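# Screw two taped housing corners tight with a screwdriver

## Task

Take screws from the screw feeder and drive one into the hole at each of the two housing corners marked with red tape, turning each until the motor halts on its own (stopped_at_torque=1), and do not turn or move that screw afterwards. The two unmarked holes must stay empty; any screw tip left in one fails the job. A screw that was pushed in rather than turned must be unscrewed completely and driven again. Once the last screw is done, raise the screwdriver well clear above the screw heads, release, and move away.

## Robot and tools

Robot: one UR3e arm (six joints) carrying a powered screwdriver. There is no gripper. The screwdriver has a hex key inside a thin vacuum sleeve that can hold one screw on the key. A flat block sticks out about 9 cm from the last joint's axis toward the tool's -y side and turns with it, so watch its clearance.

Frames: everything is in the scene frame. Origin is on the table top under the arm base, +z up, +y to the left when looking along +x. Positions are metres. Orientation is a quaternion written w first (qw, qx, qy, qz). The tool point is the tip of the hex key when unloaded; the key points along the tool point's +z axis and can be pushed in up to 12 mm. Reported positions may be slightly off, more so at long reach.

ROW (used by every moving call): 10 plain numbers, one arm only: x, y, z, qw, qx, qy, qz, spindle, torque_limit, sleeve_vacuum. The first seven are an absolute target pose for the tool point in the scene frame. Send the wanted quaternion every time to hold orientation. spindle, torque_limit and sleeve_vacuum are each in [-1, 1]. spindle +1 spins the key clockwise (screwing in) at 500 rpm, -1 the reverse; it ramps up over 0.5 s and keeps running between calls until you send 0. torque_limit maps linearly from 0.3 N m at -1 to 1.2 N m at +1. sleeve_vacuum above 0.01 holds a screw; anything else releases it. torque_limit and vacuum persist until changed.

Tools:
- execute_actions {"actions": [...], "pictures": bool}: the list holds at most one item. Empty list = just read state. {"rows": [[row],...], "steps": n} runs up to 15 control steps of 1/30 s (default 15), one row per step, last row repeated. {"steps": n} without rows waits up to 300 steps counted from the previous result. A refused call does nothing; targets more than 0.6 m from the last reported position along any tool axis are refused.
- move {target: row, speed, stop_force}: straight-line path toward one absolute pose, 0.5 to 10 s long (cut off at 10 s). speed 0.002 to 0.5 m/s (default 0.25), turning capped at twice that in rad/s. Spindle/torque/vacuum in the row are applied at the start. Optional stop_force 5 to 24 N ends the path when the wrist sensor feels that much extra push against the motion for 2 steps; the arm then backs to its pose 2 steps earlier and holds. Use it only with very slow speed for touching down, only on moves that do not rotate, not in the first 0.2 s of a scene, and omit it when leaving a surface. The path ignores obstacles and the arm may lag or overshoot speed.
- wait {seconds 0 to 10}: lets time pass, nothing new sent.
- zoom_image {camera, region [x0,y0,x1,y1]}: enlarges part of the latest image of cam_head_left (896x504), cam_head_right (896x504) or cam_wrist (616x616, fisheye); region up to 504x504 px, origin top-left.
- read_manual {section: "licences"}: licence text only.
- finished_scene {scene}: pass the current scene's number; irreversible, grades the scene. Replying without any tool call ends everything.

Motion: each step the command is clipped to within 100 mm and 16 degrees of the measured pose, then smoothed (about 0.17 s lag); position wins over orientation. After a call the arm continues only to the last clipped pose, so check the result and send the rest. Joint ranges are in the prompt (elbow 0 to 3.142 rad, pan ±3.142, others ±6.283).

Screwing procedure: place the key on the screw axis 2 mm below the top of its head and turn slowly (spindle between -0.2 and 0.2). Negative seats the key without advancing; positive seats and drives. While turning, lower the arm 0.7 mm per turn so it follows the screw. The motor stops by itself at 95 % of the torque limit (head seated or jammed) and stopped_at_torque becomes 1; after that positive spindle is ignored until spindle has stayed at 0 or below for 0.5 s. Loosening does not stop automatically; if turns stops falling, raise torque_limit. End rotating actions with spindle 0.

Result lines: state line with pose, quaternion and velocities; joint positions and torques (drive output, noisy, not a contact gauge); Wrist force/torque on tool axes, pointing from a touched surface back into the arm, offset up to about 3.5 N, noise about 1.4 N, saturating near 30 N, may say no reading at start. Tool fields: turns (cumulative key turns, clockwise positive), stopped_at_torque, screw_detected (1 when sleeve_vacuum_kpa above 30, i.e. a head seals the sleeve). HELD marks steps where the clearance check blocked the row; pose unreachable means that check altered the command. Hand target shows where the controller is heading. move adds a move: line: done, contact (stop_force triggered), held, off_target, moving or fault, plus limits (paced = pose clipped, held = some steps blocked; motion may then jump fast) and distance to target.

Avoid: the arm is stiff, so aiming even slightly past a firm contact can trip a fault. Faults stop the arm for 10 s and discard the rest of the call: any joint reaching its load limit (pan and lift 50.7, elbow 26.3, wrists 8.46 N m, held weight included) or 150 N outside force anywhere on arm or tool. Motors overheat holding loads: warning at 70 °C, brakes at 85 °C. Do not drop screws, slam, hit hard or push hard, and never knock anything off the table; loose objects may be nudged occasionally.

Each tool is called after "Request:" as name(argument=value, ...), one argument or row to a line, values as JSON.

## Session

Request:
execute_actions(
  actions=[],
)

Scene clock: 0.00 s of 6600.00 s.
end_effector_position=(+0.2912, +0.0272, +0.2990) sleeve_vacuum_kpa=0 screw_detected=0 stopped_at_torque=0 turns=0.00 end_effector_quat_wxyz=(-0.087, +0.750, +0.652, -0.064) end_effector_velocity=(+0.000, -0.000, +0.000) end_effector_angular_velocity=(-0.000, -0.001, +0.000)
Joint positions: [-0.576 -1.583  0.669 -0.656 -1.57  -0.577]
Joint velocities: [ 0.     0.    -0.001  0.     0.     0.   ]
Joint torques (N m, as the arm reports them, + toward a larger angle): no reading
Wrist force (N, on the end effector, along its own x y z axes, offset not removed): no reading
Wrist torque (N m, same axes, about the end effector's origin, offset not removed): no reading
Hand target: +0.291, +0.027, +0.299; -0.087, +0.750, +0.652, -0.064

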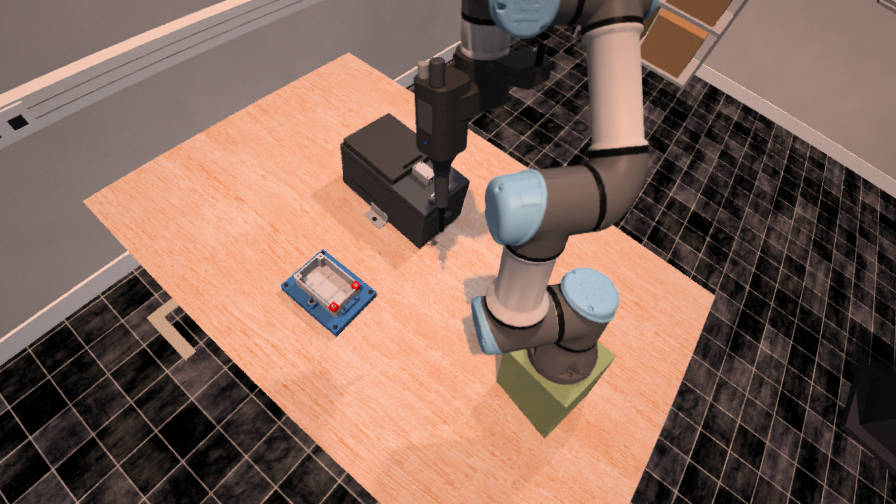

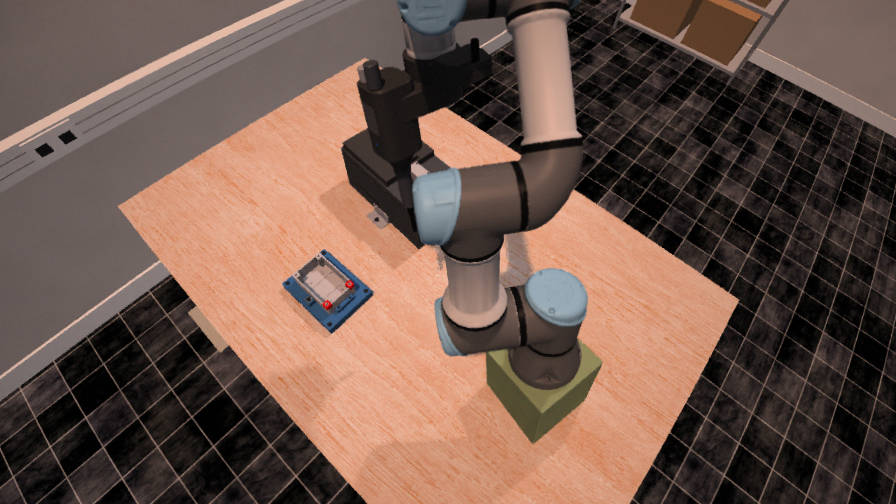

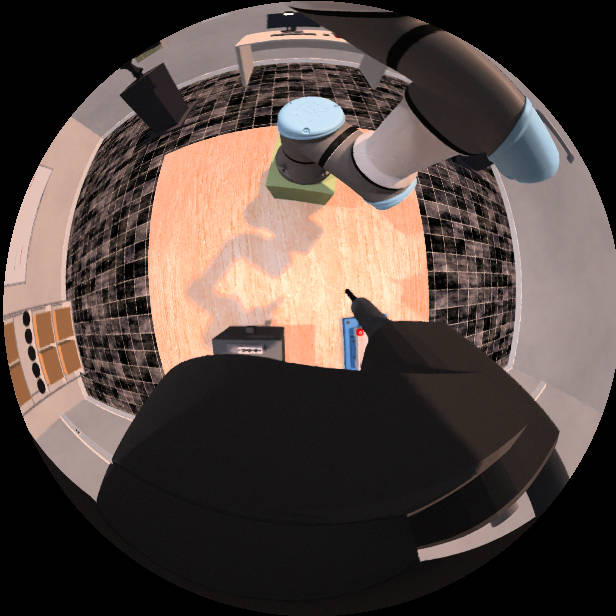

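Request:
zoom_image(
  camera="cam_head_left",
  region=[280, 245, 380, 345],
)

Request:
zoom_image(
  camera="cam_head_left",
  region=[400, 150, 480, 230],
)

Request:
zoom_image(
  camera="cam_wrist",
  region=[200, 270, 380, 380],
)

Region (280, 245, 380, 345) of cam_head_left's 896x504 image, scaled by 5.040, with more detail than that image has.

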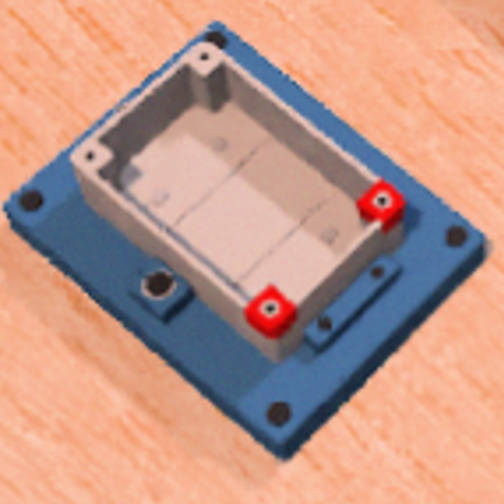

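Region (400, 150, 480, 230) of cam_head_left's 896x504 image, scaled by 6.300, with more detail than that image has.

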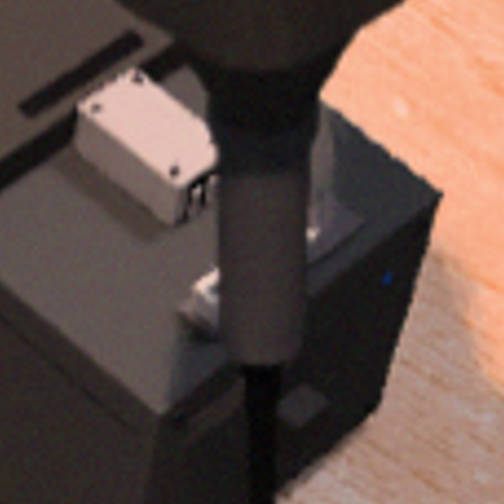

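Region (200, 270, 380, 380) of cam_wrist's 616x616 image, scaled by 2.800, with more detail than that image has.

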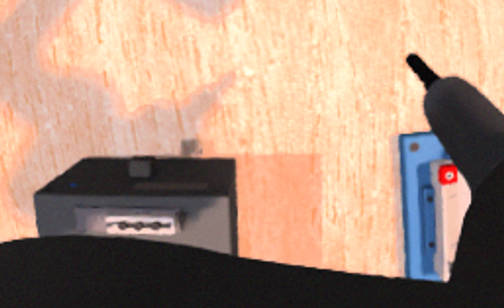

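Request:
move(
  target=[0.407, -0.135, 0.19, 0, 1, 0, 0, 0, 0, 1],
  speed=0.5,
)

Request:
zoom_image(
  camera="cam_wrist",
  region=[320, 265, 370, 315],
)

Request:
zoom_image(
  camera="cam_head_left",
  region=[420, 168, 460, 208],
)

Scene clock: 13.80 s of 6600.00 s.
end_effector_position=(+0.4071, -0.1348, +0.1899) sleeve_vacuum_kpa=14 screw_detected=0 stopped_at_torque=0 turns=0.00 end_effector_quat_wxyz=(-0.000, +1.000, +0.000, +0.000) end_effector_velocity=(+0.000, -0.001, -0.001) end_effector_angular_velocity=(-0.006, +0.001, -0.007)
Joint positions: [-0.822 -1.807  1.509 -1.433 -1.425  0.62 ]
Joint velocities: [ 0.008 -0.     0.005 -0.01  -0.006  0.015]
Joint torques (N m, as the arm reports them, + toward a larger angle): [  3.3  -14.55 -10.6   -3.82   0.04   1.15]
Wrist force (N, on the end effector, along its own x y z axes, offset not removed): [1.4 -0.5 -0.4]
Wrist torque (N m, same axes, about the end effector's origin, offset not removed): [-0.17 -0.48 -0.03]
Hand target: +0.407, -0.135, +0.190; +0.000, +1.000, +0.000, +0.000
Off the commanded pose: 0.000 m, 0 deg.
After step 90, 8.70 s passed at rest.
move: done

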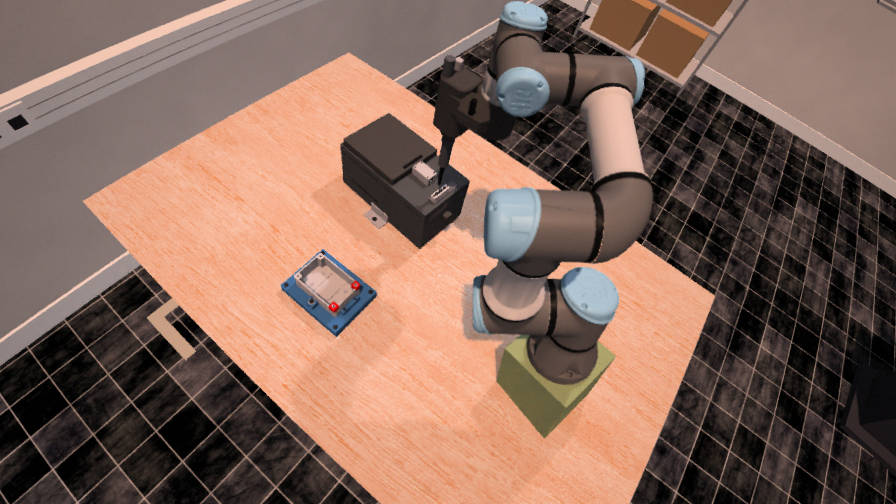

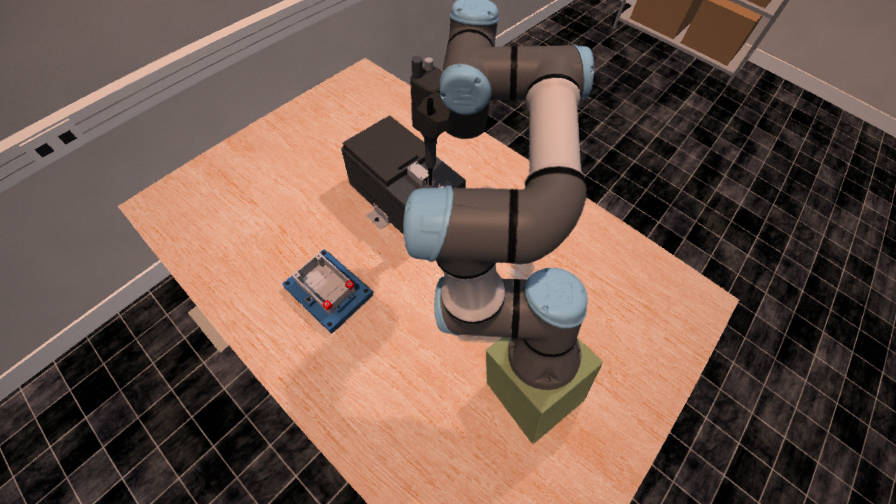

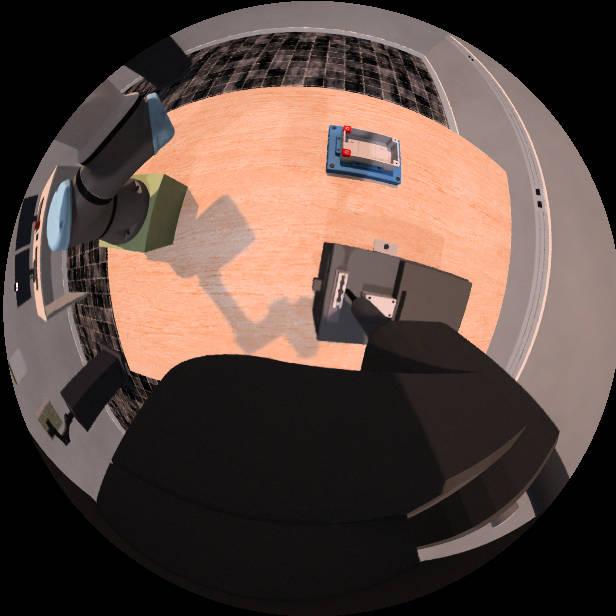

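Region (320, 265, 370, 315) of cam_wrist's 616x616 image, scaled by 10.080, with more detail than that image has.

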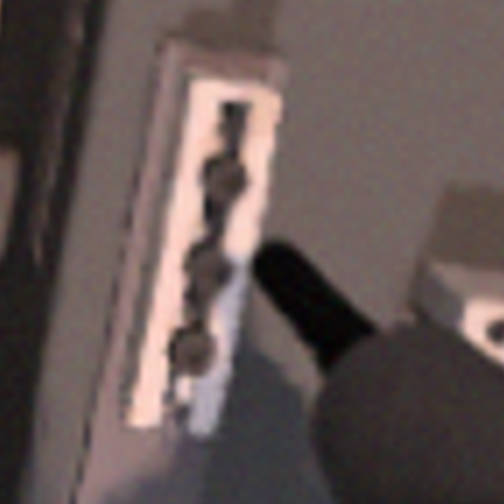

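Region (420, 168, 460, 208) of cam_head_left's 896x504 image, scaled by 12.600, with more detail than that image has.

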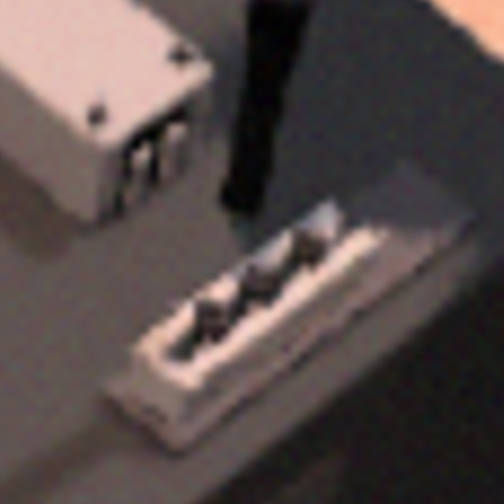

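Request:
move(
  target=[0.4046, -0.1286, 0.180, 0, 1, 0, 0, 0, 0, 1],
  speed=0.06,
)

Request:
zoom_image(
  camera="cam_wrist",
  region=[320, 265, 370, 315],
)

Request:
zoom_image(
  camera="cam_head_left",
  region=[420, 168, 460, 208],
)

Scene clock: 22.93 s of 6600.00 s.
end_effector_position=(+0.4046, -0.1287, +0.1801) sleeve_vacuum_kpa=14 screw_detected=0 stopped_at_torque=0 turns=0.00 end_effector_quat_wxyz=(-0.000, +1.000, +0.000, -0.000) end_effector_velocity=(-0.000, +0.001, -0.001) end_effector_angular_velocity=(-0.001, -0.001, +0.001)
Joint positions: [-0.808 -1.831  1.577 -1.48  -1.428  0.634]
Joint velocities: [ 0.001 -0.004  0.01  -0.007 -0.     0.001]
Joint torques (N m, as the arm reports them, + toward a larger angle): [  4.19 -13.75 -10.85  -3.82   0.07   1.08]
Wrist force (N, on the end effector, along its own x y z axes, offset not removed): [2.2 0.6 -0.3]
Wrist torque (N m, same axes, about the end effector's origin, offset not removed): [0.15 -0.62 -0.06]
Hand target: +0.405, -0.129, +0.180; -0.000, +1.000, +0.000, -0.000
Off the commanded pose: 0.000 m, 0 deg.
After step 90, 5.37 s passed at rest.
move: done

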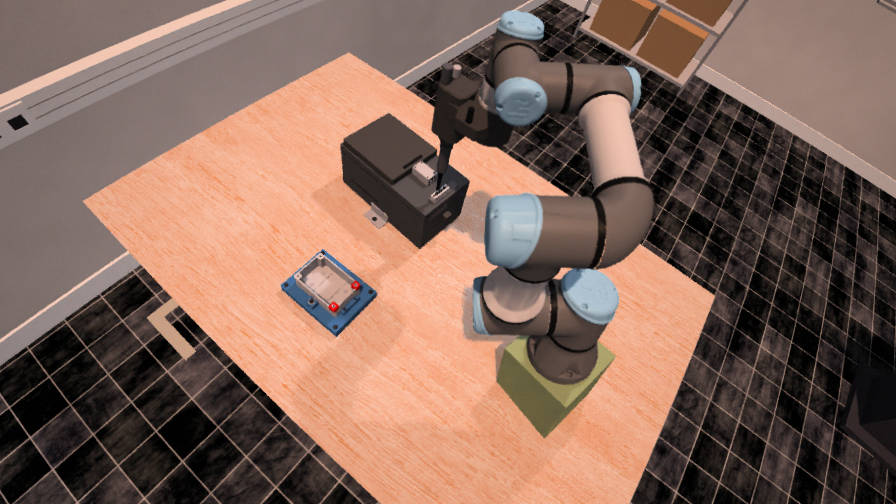

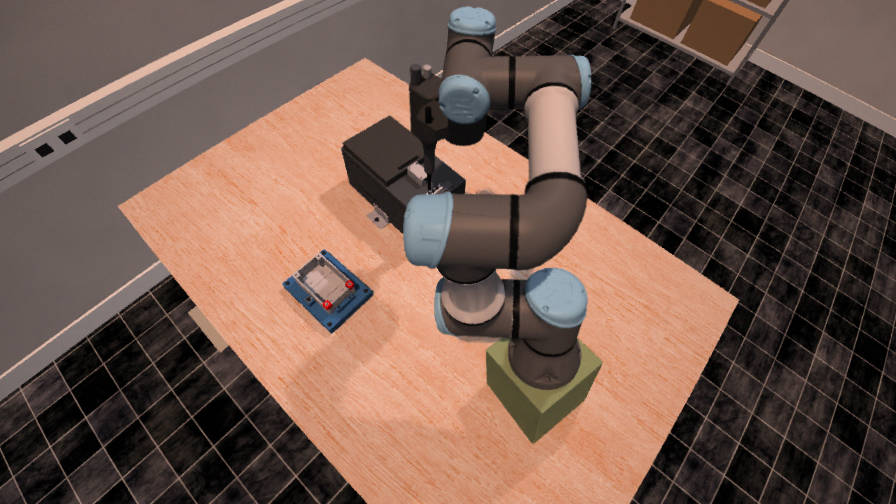

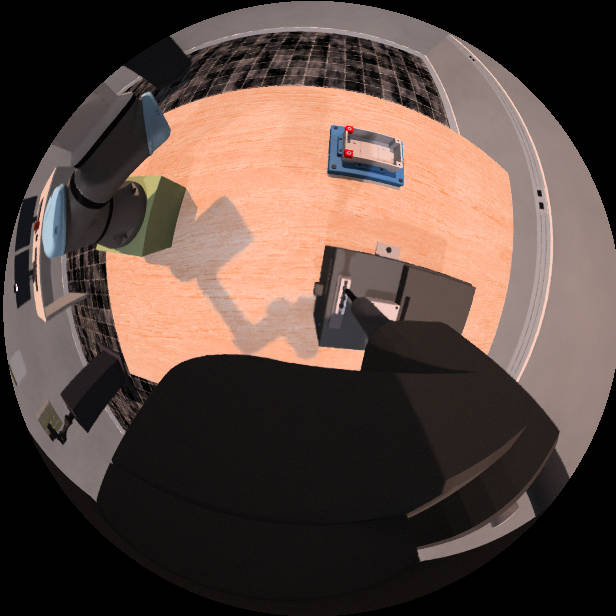

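Region (320, 265, 370, 315) of cam_wrist's 616x616 image, scaled by 10.080, with more detail than that image has.

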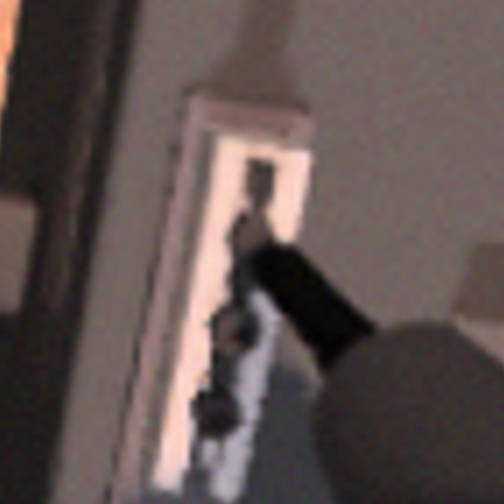

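Region (420, 168, 460, 208) of cam_head_left's 896x504 image, scaled by 12.600, with more detail than that image has.

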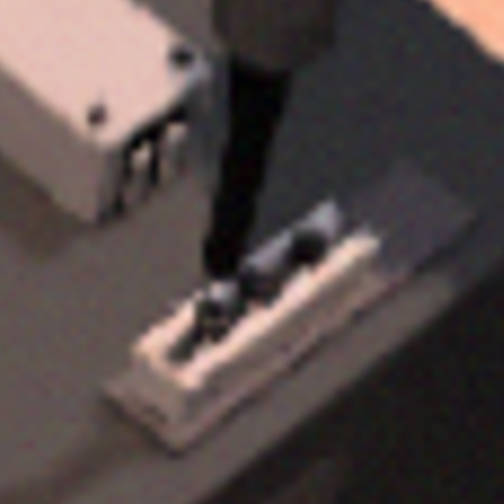

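Request:
execute_actions(
  actions=[
    {"rows": [[0.4046,-0.1282,0.179,0,1,0,0,0,0,1],[0.4046,-0.1282,0.1775,0,1,0,0,0,0,1],[0.4046,-0.1282,0.176,0,1,0,0,0,0,1],[0.4046,-0.1282,0.1745,0,1,0,0,0,0,1],[0.4046,-0.1282,0.173,0,1,0,0,0,0,1],[0.4046,-0.1282,0.172,0,1,0,0,0,0,1],[0.4046,-0.1282,0.171,0,1,0,0,0,0,1],[0.4046,-0.1282,0.170,0,1,0,0,0,0,1],[0.4046,-0.1282,0.1695,0,1,0,0,0,0,1],[0.4046,-0.1282,0.169,0,1,0,0,0,0,1],[0.4046,-0.1282,0.1685,0,1,0,0,-0.2,0,1],[0.4046,-0.1282,0.168,0,1,0,0,-0.2,0,1],[0.4046,-0.1282,0.1675,0,1,0,0,-0.2,0,1],[0.4046,-0.1282,0.167,0,1,0,0,-0.2,0,1],[0.4046,-0.1282,0.1665,0,1,0,0,-0.2,0,1]], "steps": 15},
  ],
  pictures=false,
)

Request:
execute_actions(
  actions=[
    {"rows": [[0.4046,-0.1282,0.166,0,1,0,0,-0.15,0,1],[0.4046,-0.1282,0.1655,0,1,0,0,-0.15,0,1],[0.4046,-0.1282,0.165,0,1,0,0,-0.15,0,1],[0.4046,-0.1282,0.1645,0,1,0,0,-0.15,0,1],[0.4046,-0.1282,0.1645,0,1,0,0,-0.15,0,1],[0.4046,-0.1282,0.1645,0,1,0,0,-0.15,0,1],[0.4046,-0.1282,0.1645,0,1,0,0,-0.15,0,1],[0.4046,-0.1282,0.1645,0,1,0,0,-0.15,0,1],[0.4046,-0.1282,0.1645,0,1,0,0,-0.15,0,1],[0.4046,-0.1282,0.1645,0,1,0,0,-0.15,0,1],[0.4046,-0.1282,0.1645,0,1,0,0,-0.15,0,1],[0.4046,-0.1282,0.1645,0,1,0,0,-0.15,0,1],[0.4046,-0.1282,0.1645,0,1,0,0,-0.15,0,1],[0.4046,-0.1282,0.1645,0,1,0,0,-0.15,0,1],[0.4046,-0.1282,0.1645,0,1,0,0,0,0,1]], "steps": 15},
  ],
  pictures=false,
)

Scene clock: 34.33 s of 6600.00 s.
end_effector_position=(+0.4046, -0.1282, +0.1686) sleeve_vacuum_kpa=14 screw_detected=0 stopped_at_torque=0 turns=-0.22 end_effector_quat_wxyz=(-0.000, +1.000, +0.000, -0.000) end_effector_velocity=(+0.000, -0.001, -0.017) end_effector_angular_velocity=(-0.001, -0.001, -0.001)
Joint positions: [-0.8   -1.831  1.632 -1.535 -1.429  0.643]
Joint velocities: [ 0.01   0.002  0.08  -0.085 -0.002  0.011]
Joint torques (N m, as the arm reports them, + toward a larger angle): [  3.74  -9.38 -10.25  -4.     0.03   1.18]
Wrist force (N, on the end effector, along its own x y z axes, offset not removed): [0.3 0.4 -1.3]
Wrist torque (N m, same axes, about the end effector's origin, offset not removed): [0.05 -0.23 -0.05]
Hand target: +0.405, -0.128, +0.167; -0.000, +1.000, +0.000, -0.000
Off the commanded pose: 0.002 m, 0 deg.
Steps of this call (steps 1 to 90: nothing new was sent; then 7.90 s passed at rest; steps 91 to 105: all 15 steps of this action). Readings (end_effector_position | what the end effector reports):
91: (+0.4046, -0.1286, +0.1800) | sleeve_vacuum_kpa=14 screw_detected=0 stopped_at_torque=0 turns=0.00
92: (+0.4046, -0.1286, +0.1799) | sleeve_vacuum_kpa=14 screw_detected=0 stopped_at_torque=0 turns=0.00
94: (+0.4046, -0.1284, +0.1787) | sleeve_vacuum_kpa=14 screw_detected=0 stopped_at_torque=0 turns=0.00
98: (+0.4046, -0.1282, +0.1743) | sleeve_vacuum_kpa=14 screw_detected=0 stopped_at_torque=0 turns=0.00
105: the state above

Scene clock: 34.83 s of 6600.00 s.
end_effector_position=(+0.4046, -0.1282, +0.1645) sleeve_vacuum_kpa=39 screw_detected=1 stopped_at_torque=0 turns=-0.81 end_effector_quat_wxyz=(-0.000, +1.000, -0.000, -0.000) end_effector_velocity=(-0.000, +0.000, -0.001) end_effector_angular_velocity=(+0.001, +0.000, -0.000)
Joint positions: [-0.797 -1.831  1.651 -1.555 -1.429  0.645]
Joint velocities: [ 0.     0.     0.003 -0.002  0.     0.   ]
Joint torques (N m, as the arm reports them, + toward a larger angle): [ 4.09 -9.07 -8.93 -3.14  0.03  1.05]
Wrist force (N, on the end effector, along its own x y z axes, offset not removed): [1.3 0.3 -6.6]
Wrist torque (N m, same axes, about the end effector's origin, offset not removed): [-0.09 -0.67 0.01]
Hand target: +0.405, -0.128, +0.165; -0.000, +1.000, +0.000, -0.000
Off the commanded pose: 0.000 m, 0 deg.
Steps of this call (steps 1 to 15: all 15 steps of this action). Readings (end_effector_position | what the end effector reports):
1: (+0.4046, -0.1282, +0.1681) | sleeve_vacuum_kpa=37 screw_detected=1 stopped_at_torque=0 turns=-0.26
2: (+0.4046, -0.1282, +0.1675) | sleeve_vacuum_kpa=39 screw_detected=1 stopped_at_torque=0 turns=-0.31
4: (+0.4046, -0.1282, +0.1665) | sleeve_vacuum_kpa=39 screw_detected=1 stopped_at_torque=0 turns=-0.39
8: (+0.4046, -0.1283, +0.1650) | sleeve_vacuum_kpa=39 screw_detected=1 stopped_at_torque=0 turns=-0.56
15: the state above

Request:
execute_actions(
  actions=[
    {"rows": [[0.4046,-0.1282,0.1645,0,1,0,0,-0.1,0,1],[0.4046,-0.1282,0.1645,0,1,0,0,-0.1,0,1],[0.4046,-0.1282,0.1645,0,1,0,0,-0.1,0,1],[0.4046,-0.1282,0.1645,0,1,0,0,-0.1,0,1],[0.4046,-0.1282,0.1645,0,1,0,0,-0.1,0,1],[0.4046,-0.1282,0.1645,0,1,0,0,-0.1,0,1],[0.4046,-0.1282,0.1645,0,1,0,0,-0.1,0,1],[0.4046,-0.1282,0.1645,0,1,0,0,-0.1,0,1],[0.4046,-0.1282,0.1645,0,1,0,0,-0.1,0,1],[0.4046,-0.1282,0.1645,0,1,0,0,-0.1,0,1],[0.4046,-0.1282,0.1645,0,1,0,0,0,0,1]], "steps": 12},
  ],
  pictures=false,
)

Scene clock: 39.80 s of 6600.00 s.
end_effector_position=(+0.4046, -0.1282, +0.1645) sleeve_vacuum_kpa=40 screw_detected=1 stopped_at_torque=0 turns=-1.07 end_effector_quat_wxyz=(+0.000, +1.000, -0.000, -0.000) end_effector_velocity=(+0.001, +0.000, +0.000) end_effector_angular_velocity=(-0.000, -0.001, +0.003)
Joint positions: [-0.797 -1.831  1.651 -1.555 -1.43   0.645]
Joint velocities: [ 0.001  0.    -0.001  0.     0.    -0.002]
Joint torques (N m, as the arm reports them, + toward a larger angle): [  4.27 -13.01  -9.04  -3.14   0.17   1.03]
Wrist force (N, on the end effector, along its own x y z axes, offset not removed): [0.9 0.6 -5.2]
Wrist torque (N m, same axes, about the end effector's origin, offset not removed): [-0.06 -0.43 -0.10]
Hand target: +0.405, -0.128, +0.164; +0.000, +1.000, +0.000, -0.000
Off the commanded pose: 0.000 m, 0 deg.
Steps of this call (steps 1 to 90: nothing new was sent; then 1.57 s passed at rest; steps 91 to 102: all 12 steps of this action). Readings (end_effector_position | what the end effector reports):
91: (+0.4046, -0.1282, +0.1645) | sleeve_vacuum_kpa=40 screw_detected=1 stopped_at_torque=0 turns=-0.82
92: (+0.4046, -0.1282, +0.1645) | sleeve_vacuum_kpa=40 screw_detected=1 stopped_at_torque=0 turns=-0.85
94: (+0.4046, -0.1282, +0.1645) | sleeve_vacuum_kpa=40 screw_detected=1 stopped_at_torque=0 turns=-0.91
98: (+0.4046, -0.1282, +0.1645) | sleeve_vacuum_kpa=40 screw_detected=1 stopped_at_torque=0 turns=-1.02
102: the state above

Request:
move(
  target=[0.4046, -0.1282, 0.195, 0, 1, 0, 0, 0, 0, 1],
  speed=0.1,
)

Request:
move(
  target=[0.4175, 0.1168, 0.088, 0, 1, 0, 0, 0, 0, 1],
  speed=0.3,
)

Request:
zoom_image(
  camera="cam_wrist",
  region=[320, 265, 370, 315],
)

Request:
zoom_image(
  camera="cam_head_left",
  region=[332, 255, 382, 305],
)

Request:
zoom_image(
  camera="cam_wrist",
  region=[310, 220, 390, 300],
)

Scene clock: 44.17 s of 6600.00 s.
end_effector_position=(+0.4046, -0.1282, +0.1949) sleeve_vacuum_kpa=39 screw_detected=1 stopped_at_torque=0 turns=-1.07 end_effector_quat_wxyz=(+0.000, +1.000, -0.000, +0.000) end_effector_velocity=(+0.000, +0.000, +0.001) end_effector_angular_velocity=(+0.002, +0.001, +0.000)
Joint positions: [-0.816 -1.83   1.506 -1.408 -1.426  0.626]
Joint velocities: [-0.001  0.004 -0.011  0.009  0.    -0.001]
Joint torques (N m, as the arm reports them, + toward a larger angle): [ -2.47  -9.38 -15.85  -2.08   0.83  -1.25]
Wrist force (N, on the end effector, along its own x y z axes, offset not removed): [1.9 0.6 -0.4]
Wrist torque (N m, same axes, about the end effector's origin, offset not removed): [0.18 -0.60 0.01]
Hand target: +0.405, -0.128, +0.195; +0.000, +1.000, -0.000, +0.000
Off the commanded pose: 0.000 m, 0 deg.
After step 90, 0.50 s passed at rest.
move: done

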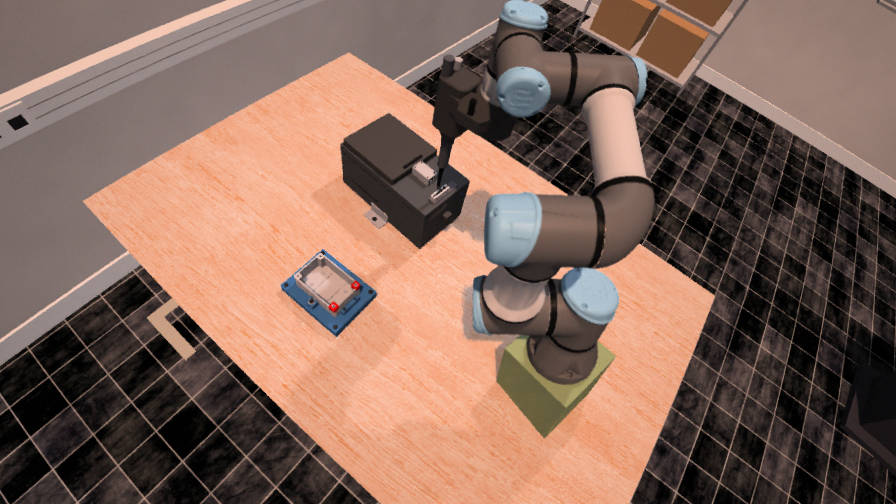

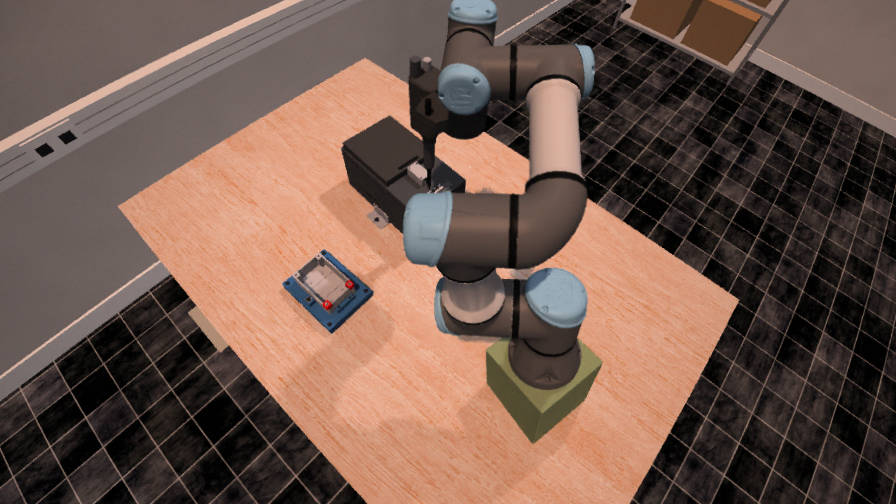

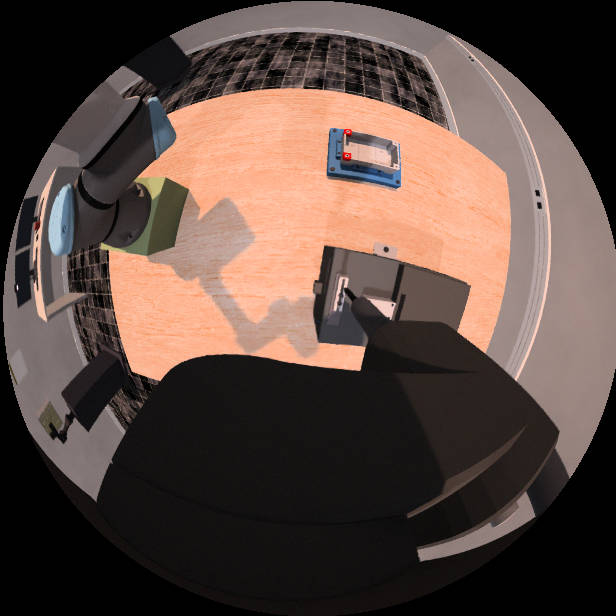

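Scene clock: 45.73 s of 6600.00 s.
end_effector_position=(+0.4172, +0.1164, +0.0881) sleeve_vacuum_kpa=39 screw_detected=1 stopped_at_torque=0 turns=-1.07 end_effector_quat_wxyz=(-0.000, +1.000, +0.000, -0.000) end_effector_velocity=(+0.000, +0.001, -0.001) end_effector_angular_velocity=(-0.007, +0.005, -0.002)
Joint positions: [ 0.142 -1.638  1.909 -2.052 -1.618  1.568]
Joint velocities: [ 0.015  0.016 -0.017  0.007 -0.01   0.016]
Joint torques (N m, as the arm reports them, + toward a larger angle): [  6.05 -13.08 -14.95  -2.44  -0.68   1.09]
Wrist force (N, on the end effector, along its own x y z axes, offset not removed): [3.1 0.6 -2.0]
Wrist torque (N m, same axes, about the end effector's origin, offset not removed): [0.18 -1.20 -0.02]
Hand target: +0.417, +0.116, +0.088; +0.000, +1.000, +0.000, -0.000
Off the commanded pose: 0.001 m, 0 deg.
move: done

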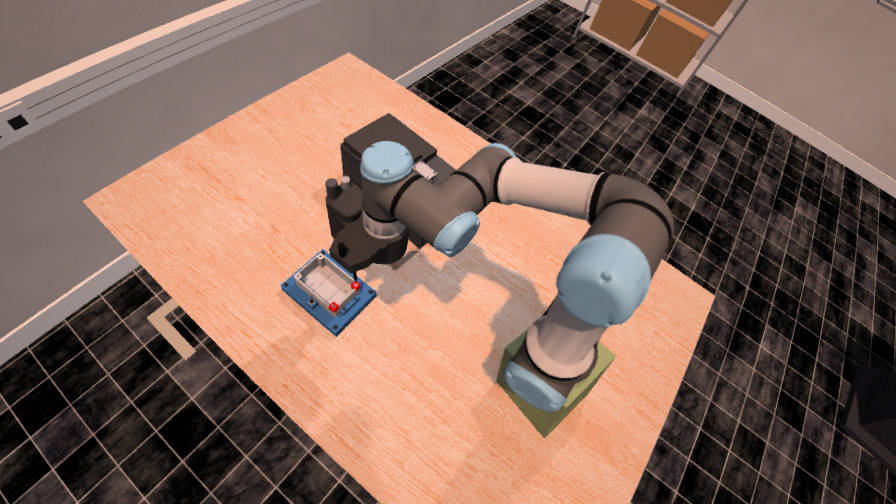

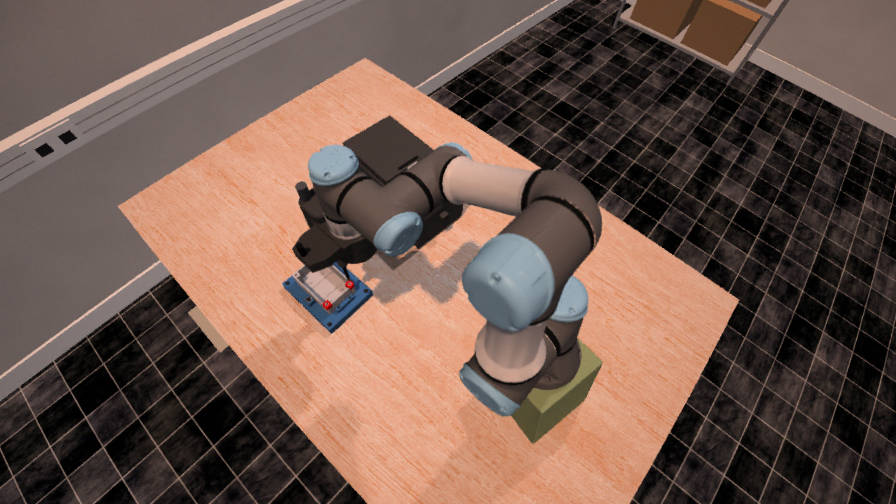

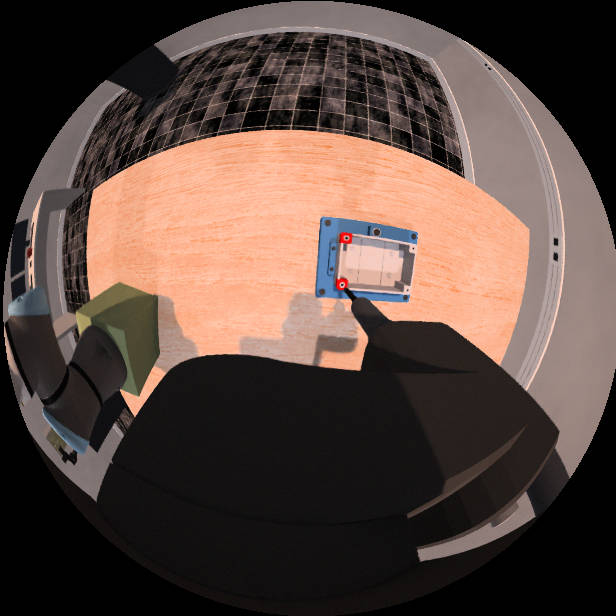

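Region (320, 265, 370, 315) of cam_wrist's 616x616 image, scaled by 10.080, with more detail than that image has.

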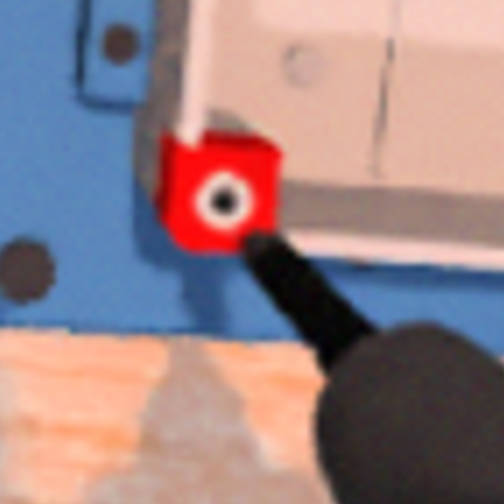

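Region (332, 255, 382, 305) of cam_head_left's 896x504 image, scaled by 10.080, with more detail than that image has.

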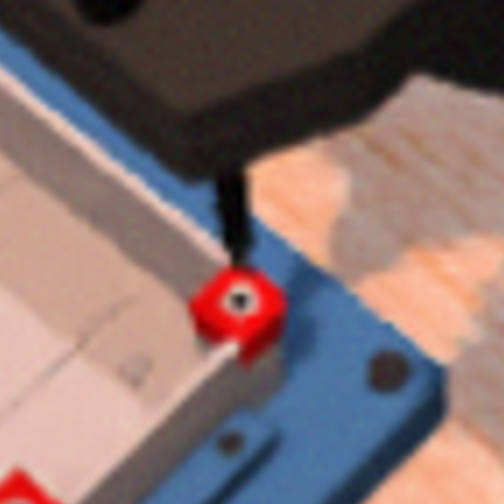

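Region (310, 220, 390, 300) of cam_wrist's 616x616 image, scaled by 6.300, with more detail than that image has.

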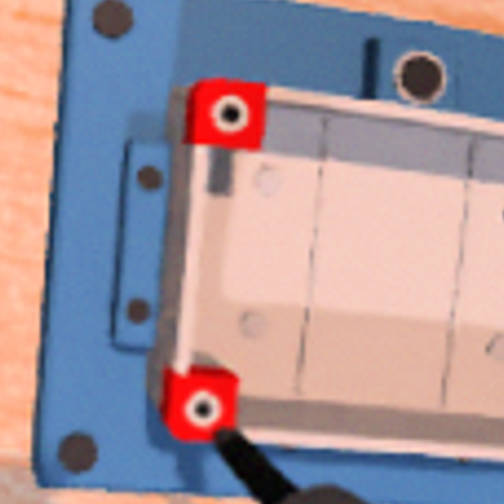

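Request:
move(
  target=[0.4164, 0.1178, 0.080, 0, 1, 0, 0, 0, 0, 1],
  speed=0.05,
)

Request:
zoom_image(
  camera="cam_wrist",
  region=[320, 265, 370, 315],
)

Request:
zoom_image(
  camera="cam_head_left",
  region=[346, 274, 366, 294],
)

Request:
zoom_image(
  camera="cam_head_right",
  region=[339, 274, 359, 294],
)

Scene clock: 51.10 s of 6600.00 s.
end_effector_position=(+0.4164, +0.1178, +0.0801) sleeve_vacuum_kpa=39 screw_detected=1 stopped_at_torque=0 turns=-1.07 end_effector_quat_wxyz=(+0.000, +1.000, +0.000, -0.000) end_effector_velocity=(-0.000, +0.000, -0.002) end_effector_angular_velocity=(+0.000, -0.001, -0.001)
Joint positions: [ 0.147 -1.622  1.933 -2.092 -1.619  1.572]
Joint velocities: [ 0.001  0.003  0.006 -0.009 -0.     0.002]
Joint torques (N m, as the arm reports them, + toward a larger angle): [  5.85 -12.23  -9.98  -4.33  -0.71   1.09]
Wrist force (N, on the end effector, along its own x y z axes, offset not removed): [-1.6 1.5 -0.4]
Wrist torque (N m, same axes, about the end effector's origin, offset not removed): [0.40 0.37 -0.21]
Hand target: +0.416, +0.118, +0.080; +0.000, +1.000, +0.000, -0.000
Off the commanded pose: 0.000 m, 0 deg.
After step 90, 1.63 s passed at rest.
move: done

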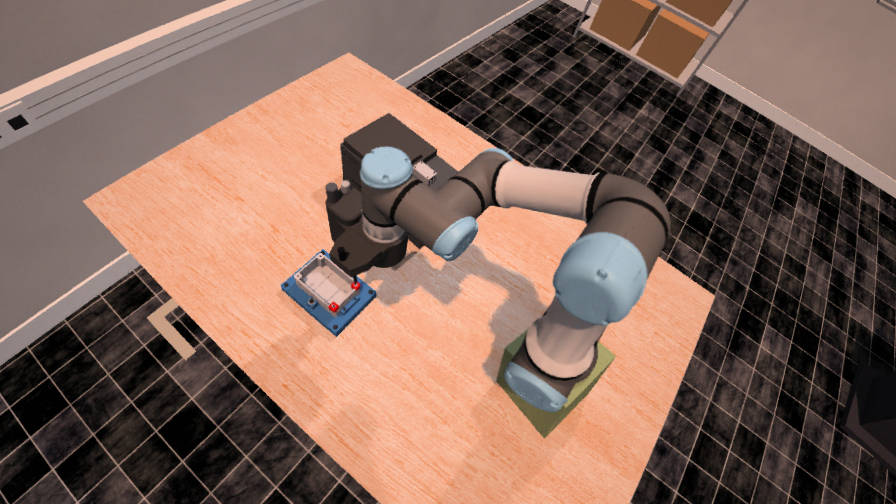

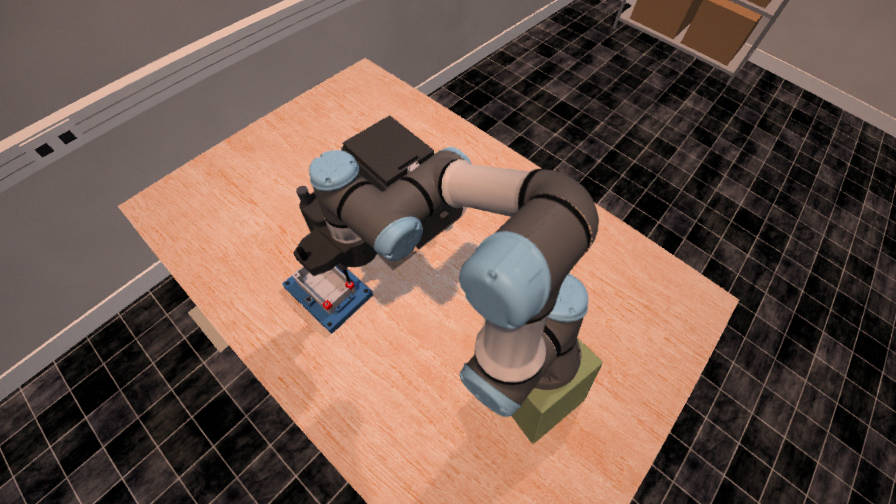

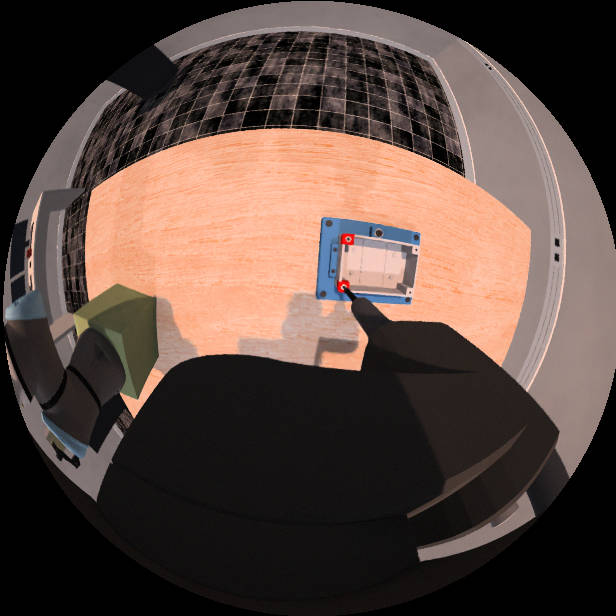

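Region (320, 265, 370, 315) of cam_wrist's 616x616 image, scaled by 10.080, with more detail than that image has.

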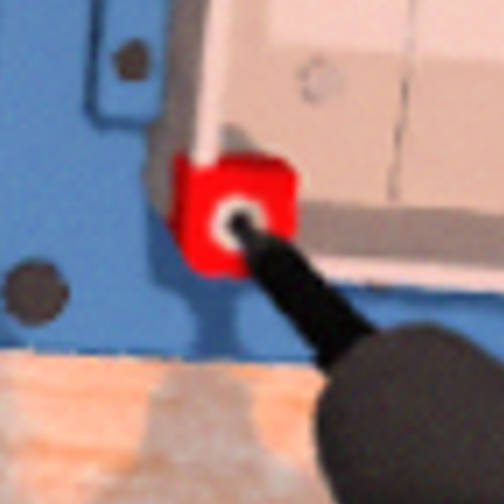

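Region (346, 274, 366, 294) of cam_head_left's 896x504 image, scaled by 25.200, with more detail than that image has.

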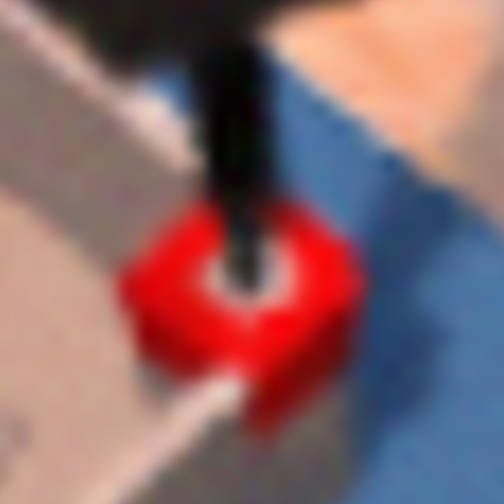

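Region (339, 274, 359, 294) of cam_head_right's 896x504 image, scaled by 25.200, with more detail than that image has.

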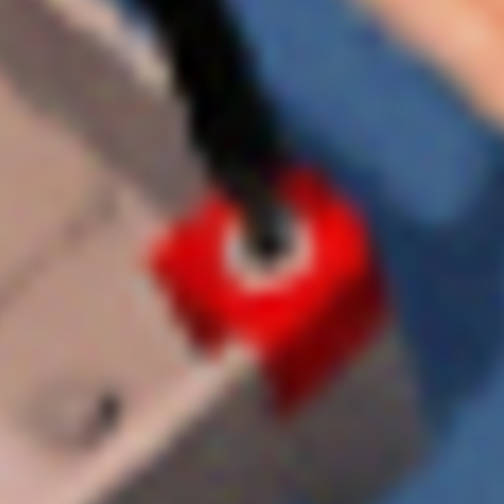

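Request:
execute_actions(
  actions=[
    {"rows": [[0.4164,0.1179,0.079,0,1,0,0,0,0,1],[0.4164,0.1179,0.078,0,1,0,0,0,0,1],[0.4164,0.1179,0.077,0,1,0,0,0,0,1],[0.4164,0.1179,0.076,0,1,0,0,0,0,1],[0.4164,0.1179,0.0752,0,1,0,0,0,0,1],[0.4164,0.1179,0.0745,0,1,0,0,0,0,1],[0.4164,0.1179,0.074,0,1,0,0,0,0,1],[0.4164,0.1179,0.0735,0,1,0,0,0,0,1],[0.4164,0.1179,0.073,0,1,0,0,0,0,1],[0.4164,0.1179,0.0725,0,1,0,0,0.2,0,1],[0.4164,0.1179,0.072,0,1,0,0,0.2,0,1],[0.4164,0.1179,0.0715,0,1,0,0,0.2,0,1],[0.4164,0.1179,0.071,0,1,0,0,0.2,0,1],[0.4164,0.1179,0.0705,0,1,0,0,0.2,0,1],[0.4164,0.1179,0.070,0,1,0,0,0.2,0,1]], "steps": 15},
  ],
  pictures=false,
)

Request:
execute_actions(
  actions=[
    {"rows": [[0.4164,0.1179,0.0695,0,1,0,0,0.2,0,1],[0.4164,0.1179,0.069,0,1,0,0,0.2,0,1]], "steps": 15},
  ],
  pictures=false,
)

Request:
execute_actions(
  actions=[
    {"rows": [[0.4164,0.1179,0.069,0,1,0,0,0.4,0,1]], "steps": 10},
  ],
  pictures=false,
)

Request:
execute_actions(
  actions=[
    {"rows": [[0.4164,0.1179,0.069,0,1,0,0,0.4,0,1],[0.4164,0.1179,0.069,0,1,0,0,0.4,0,1],[0.4164,0.1179,0.069,0,1,0,0,0.4,0,1],[0.4164,0.1179,0.069,0,1,0,0,0.4,0,1],[0.4164,0.1179,0.069,0,1,0,0,0.4,0,1],[0.4164,0.1179,0.069,0,1,0,0,0.4,0,1],[0.4164,0.1179,0.069,0,1,0,0,0.4,0,1],[0.4164,0.1179,0.069,0,1,0,0,0.4,0,1],[0.4164,0.1179,0.069,0,1,0,0,0.4,0,1],[0.4164,0.1179,0.069,0,1,0,0,0.4,0,1],[0.4164,0.1179,0.069,0,1,0,0,0,0,1]], "steps": 12},
  ],
  pictures=false,
)

Scene clock: 62.17 s of 6600.00 s.
end_effector_position=(+0.4164, +0.1179, +0.0720) sleeve_vacuum_kpa=39 screw_detected=1 stopped_at_torque=0 turns=-0.79 end_effector_quat_wxyz=(+0.000, +1.000, +0.000, -0.000) end_effector_velocity=(-0.000, +0.000, -0.016) end_effector_angular_velocity=(+0.001, +0.000, -0.000)
Joint positions: [ 0.146 -1.604  1.955 -2.133 -1.619  1.571]
Joint velocities: [-0.004  0.035  0.042 -0.077  0.002 -0.003]
Joint torques (N m, as the arm reports them, + toward a larger angle): [-1.22 -9.51 -7.17 -3.17  0.49 -1.09]
Wrist force (N, on the end effector, along its own x y z axes, offset not removed): [2.4 -0.8 -7.6]
Wrist torque (N m, same axes, about the end effector's origin, offset not removed): [-0.08 -0.69 0.07]
Hand target: +0.416, +0.118, +0.070; +0.000, +1.000, -0.000, -0.000
Off the commanded pose: 0.002 m, 0 deg.
Steps of this call (steps 1 to 90: nothing new was sent; then 7.57 s passed at rest; steps 91 to 105: all 15 steps of this action). Readings (end_effector_position | what the end effector reports):
91: (+0.4164, +0.1178, +0.0800) | sleeve_vacuum_kpa=39 screw_detected=1 stopped_at_torque=0 turns=-1.07
92: (+0.4164, +0.1178, +0.0799) | sleeve_vacuum_kpa=39 screw_detected=1 stopped_at_torque=0 turns=-1.07
94: (+0.4164, +0.1179, +0.0789) | sleeve_vacuum_kpa=39 screw_detected=1 stopped_at_torque=0 turns=-1.07
98: (+0.4164, +0.1179, +0.0760) | sleeve_vacuum_kpa=39 screw_detected=1 stopped_at_torque=0 turns=-1.07
105: the state above

Scene clock: 62.67 s of 6600.00 s.
end_effector_position=(+0.4164, +0.1179, +0.0690) sleeve_vacuum_kpa=39 screw_detected=1 stopped_at_torque=0 turns=0.04 end_effector_quat_wxyz=(+0.000, +1.000, +0.000, +0.000) end_effector_velocity=(-0.000, -0.000, -0.000) end_effector_angular_velocity=(-0.000, +0.001, -0.001)
Joint positions: [ 0.145 -1.597  1.963 -2.148 -1.619  1.571]
Joint velocities: [ 0.     0.     0.001 -0.    -0.     0.001]
Joint torques (N m, as the arm reports them, + toward a larger angle): [-0.74 -9.07 -6.2  -2.79  0.52 -1.13]
Wrist force (N, on the end effector, along its own x y z axes, offset not removed): [0.5 -0.1 -10.4]
Wrist torque (N m, same axes, about the end effector's origin, offset not removed): [0.08 -0.27 -0.09]
Hand target: +0.416, +0.118, +0.069; -0.000, +1.000, -0.000, -0.000
Off the commanded pose: 0.000 m, 0 deg.
Steps of this call (steps 1 to 15: all 15 steps of this action). Readings (end_effector_position | what the end effector reports):
1: (+0.4164, +0.1179, +0.0715) | sleeve_vacuum_kpa=39 screw_detected=1 stopped_at_torque=0 turns=-0.74
2: (+0.4164, +0.1179, +0.0710) | sleeve_vacuum_kpa=39 screw_detected=1 stopped_at_torque=0 turns=-0.68
4: (+0.4164, +0.1179, +0.0700) | sleeve_vacuum_kpa=39 screw_detected=1 stopped_at_torque=0 turns=-0.57
8: (+0.4164, +0.1179, +0.0692) | sleeve_vacuum_kpa=39 screw_detected=1 stopped_at_torque=0 turns=-0.35
15: the state above

Scene clock: 63.00 s of 6600.00 s.
end_effector_position=(+0.4164, +0.1179, +0.0690) sleeve_vacuum_kpa=39 screw_detected=1 stopped_at_torque=0 turns=1.09 end_effector_quat_wxyz=(-0.000, +1.000, -0.000, +0.000) end_effector_velocity=(-0.000, +0.001, -0.000) end_effector_angular_velocity=(+0.000, +0.000, +0.001)
Joint positions: [ 0.145 -1.597  1.963 -2.148 -1.619  1.571]
Joint velocities: [ 0.001  0.     0.     0.     0.    -0.   ]
Joint torques (N m, as the arm reports them, + toward a larger angle): [-1.1  -9.01 -6.44 -2.76  0.54 -1.15]
Wrist force (N, on the end effector, along its own x y z axes, offset not removed): [2.3 -0.9 -10.6]
Wrist torque (N m, same axes, about the end effector's origin, offset not removed): [-0.13 -0.68 -0.03]
Hand target: +0.416, +0.118, +0.069; -0.000, +1.000, -0.000, -0.000
Off the commanded pose: 0.000 m, 0 deg.
Steps of this call (steps 1 to 10: all 10 steps of this action). Readings (end_effector_position | what the end effector reports):
1: (+0.4164, +0.1179, +0.0690) | sleeve_vacuum_kpa=39 screw_detected=1 stopped_at_torque=0 turns=0.11
2: (+0.4164, +0.1179, +0.0690) | sleeve_vacuum_kpa=39 screw_detected=1 stopped_at_torque=0 turns=0.21
4: (+0.4164, +0.1179, +0.0690) | sleeve_vacuum_kpa=39 screw_detected=1 stopped_at_torque=0 turns=0.43
8: (+0.4164, +0.1179, +0.0690) | sleeve_vacuum_kpa=39 screw_detected=1 stopped_at_torque=0 turns=0.87
10: the state above

Scene clock: 63.40 s of 6600.00 s.
end_effector_position=(+0.4164, +0.1179, +0.0690) sleeve_vacuum_kpa=39 screw_detected=1 stopped_at_torque=0 turns=2.21 end_effector_quat_wxyz=(-0.000, +1.000, +0.000, -0.000) end_effector_velocity=(-0.001, +0.000, -0.000) end_effector_angular_velocity=(-0.000, +0.001, +0.001)
Joint positions: [ 0.145 -1.597  1.963 -2.148 -1.619  1.571]
Joint velocities: [ 0.001  0.     0.001  0.    -0.     0.   ]
Joint torques (N m, as the arm reports them, + toward a larger angle): [-1.22 -9.16 -6.42 -2.74  0.55 -1.23]
Wrist force (N, on the end effector, along its own x y z axes, offset not removed): [1.9 0.0 -9.8]
Wrist torque (N m, same axes, about the end effector's origin, offset not removed): [0.08 -0.55 -0.07]
Hand target: +0.416, +0.118, +0.069; -0.000, +1.000, -0.000, +0.000
Off the commanded pose: 0.000 m, 0 deg.
Steps of this call (steps 1 to 12: all 12 steps of this action). Readings (end_effector_position | what the end effector reports):
1: (+0.4164, +0.1179, +0.0690) | sleeve_vacuum_kpa=39 screw_detected=1 stopped_at_torque=0 turns=1.21
2: (+0.4164, +0.1179, +0.0690) | sleeve_vacuum_kpa=39 screw_detected=1 stopped_at_torque=0 turns=1.32
4: (+0.4164, +0.1179, +0.0690) | sleeve_vacuum_kpa=39 screw_detected=1 stopped_at_torque=0 turns=1.54
8: (+0.4164, +0.1179, +0.0690) | sleeve_vacuum_kpa=39 screw_detected=1 stopped_at_torque=0 turns=1.98
12: the state above


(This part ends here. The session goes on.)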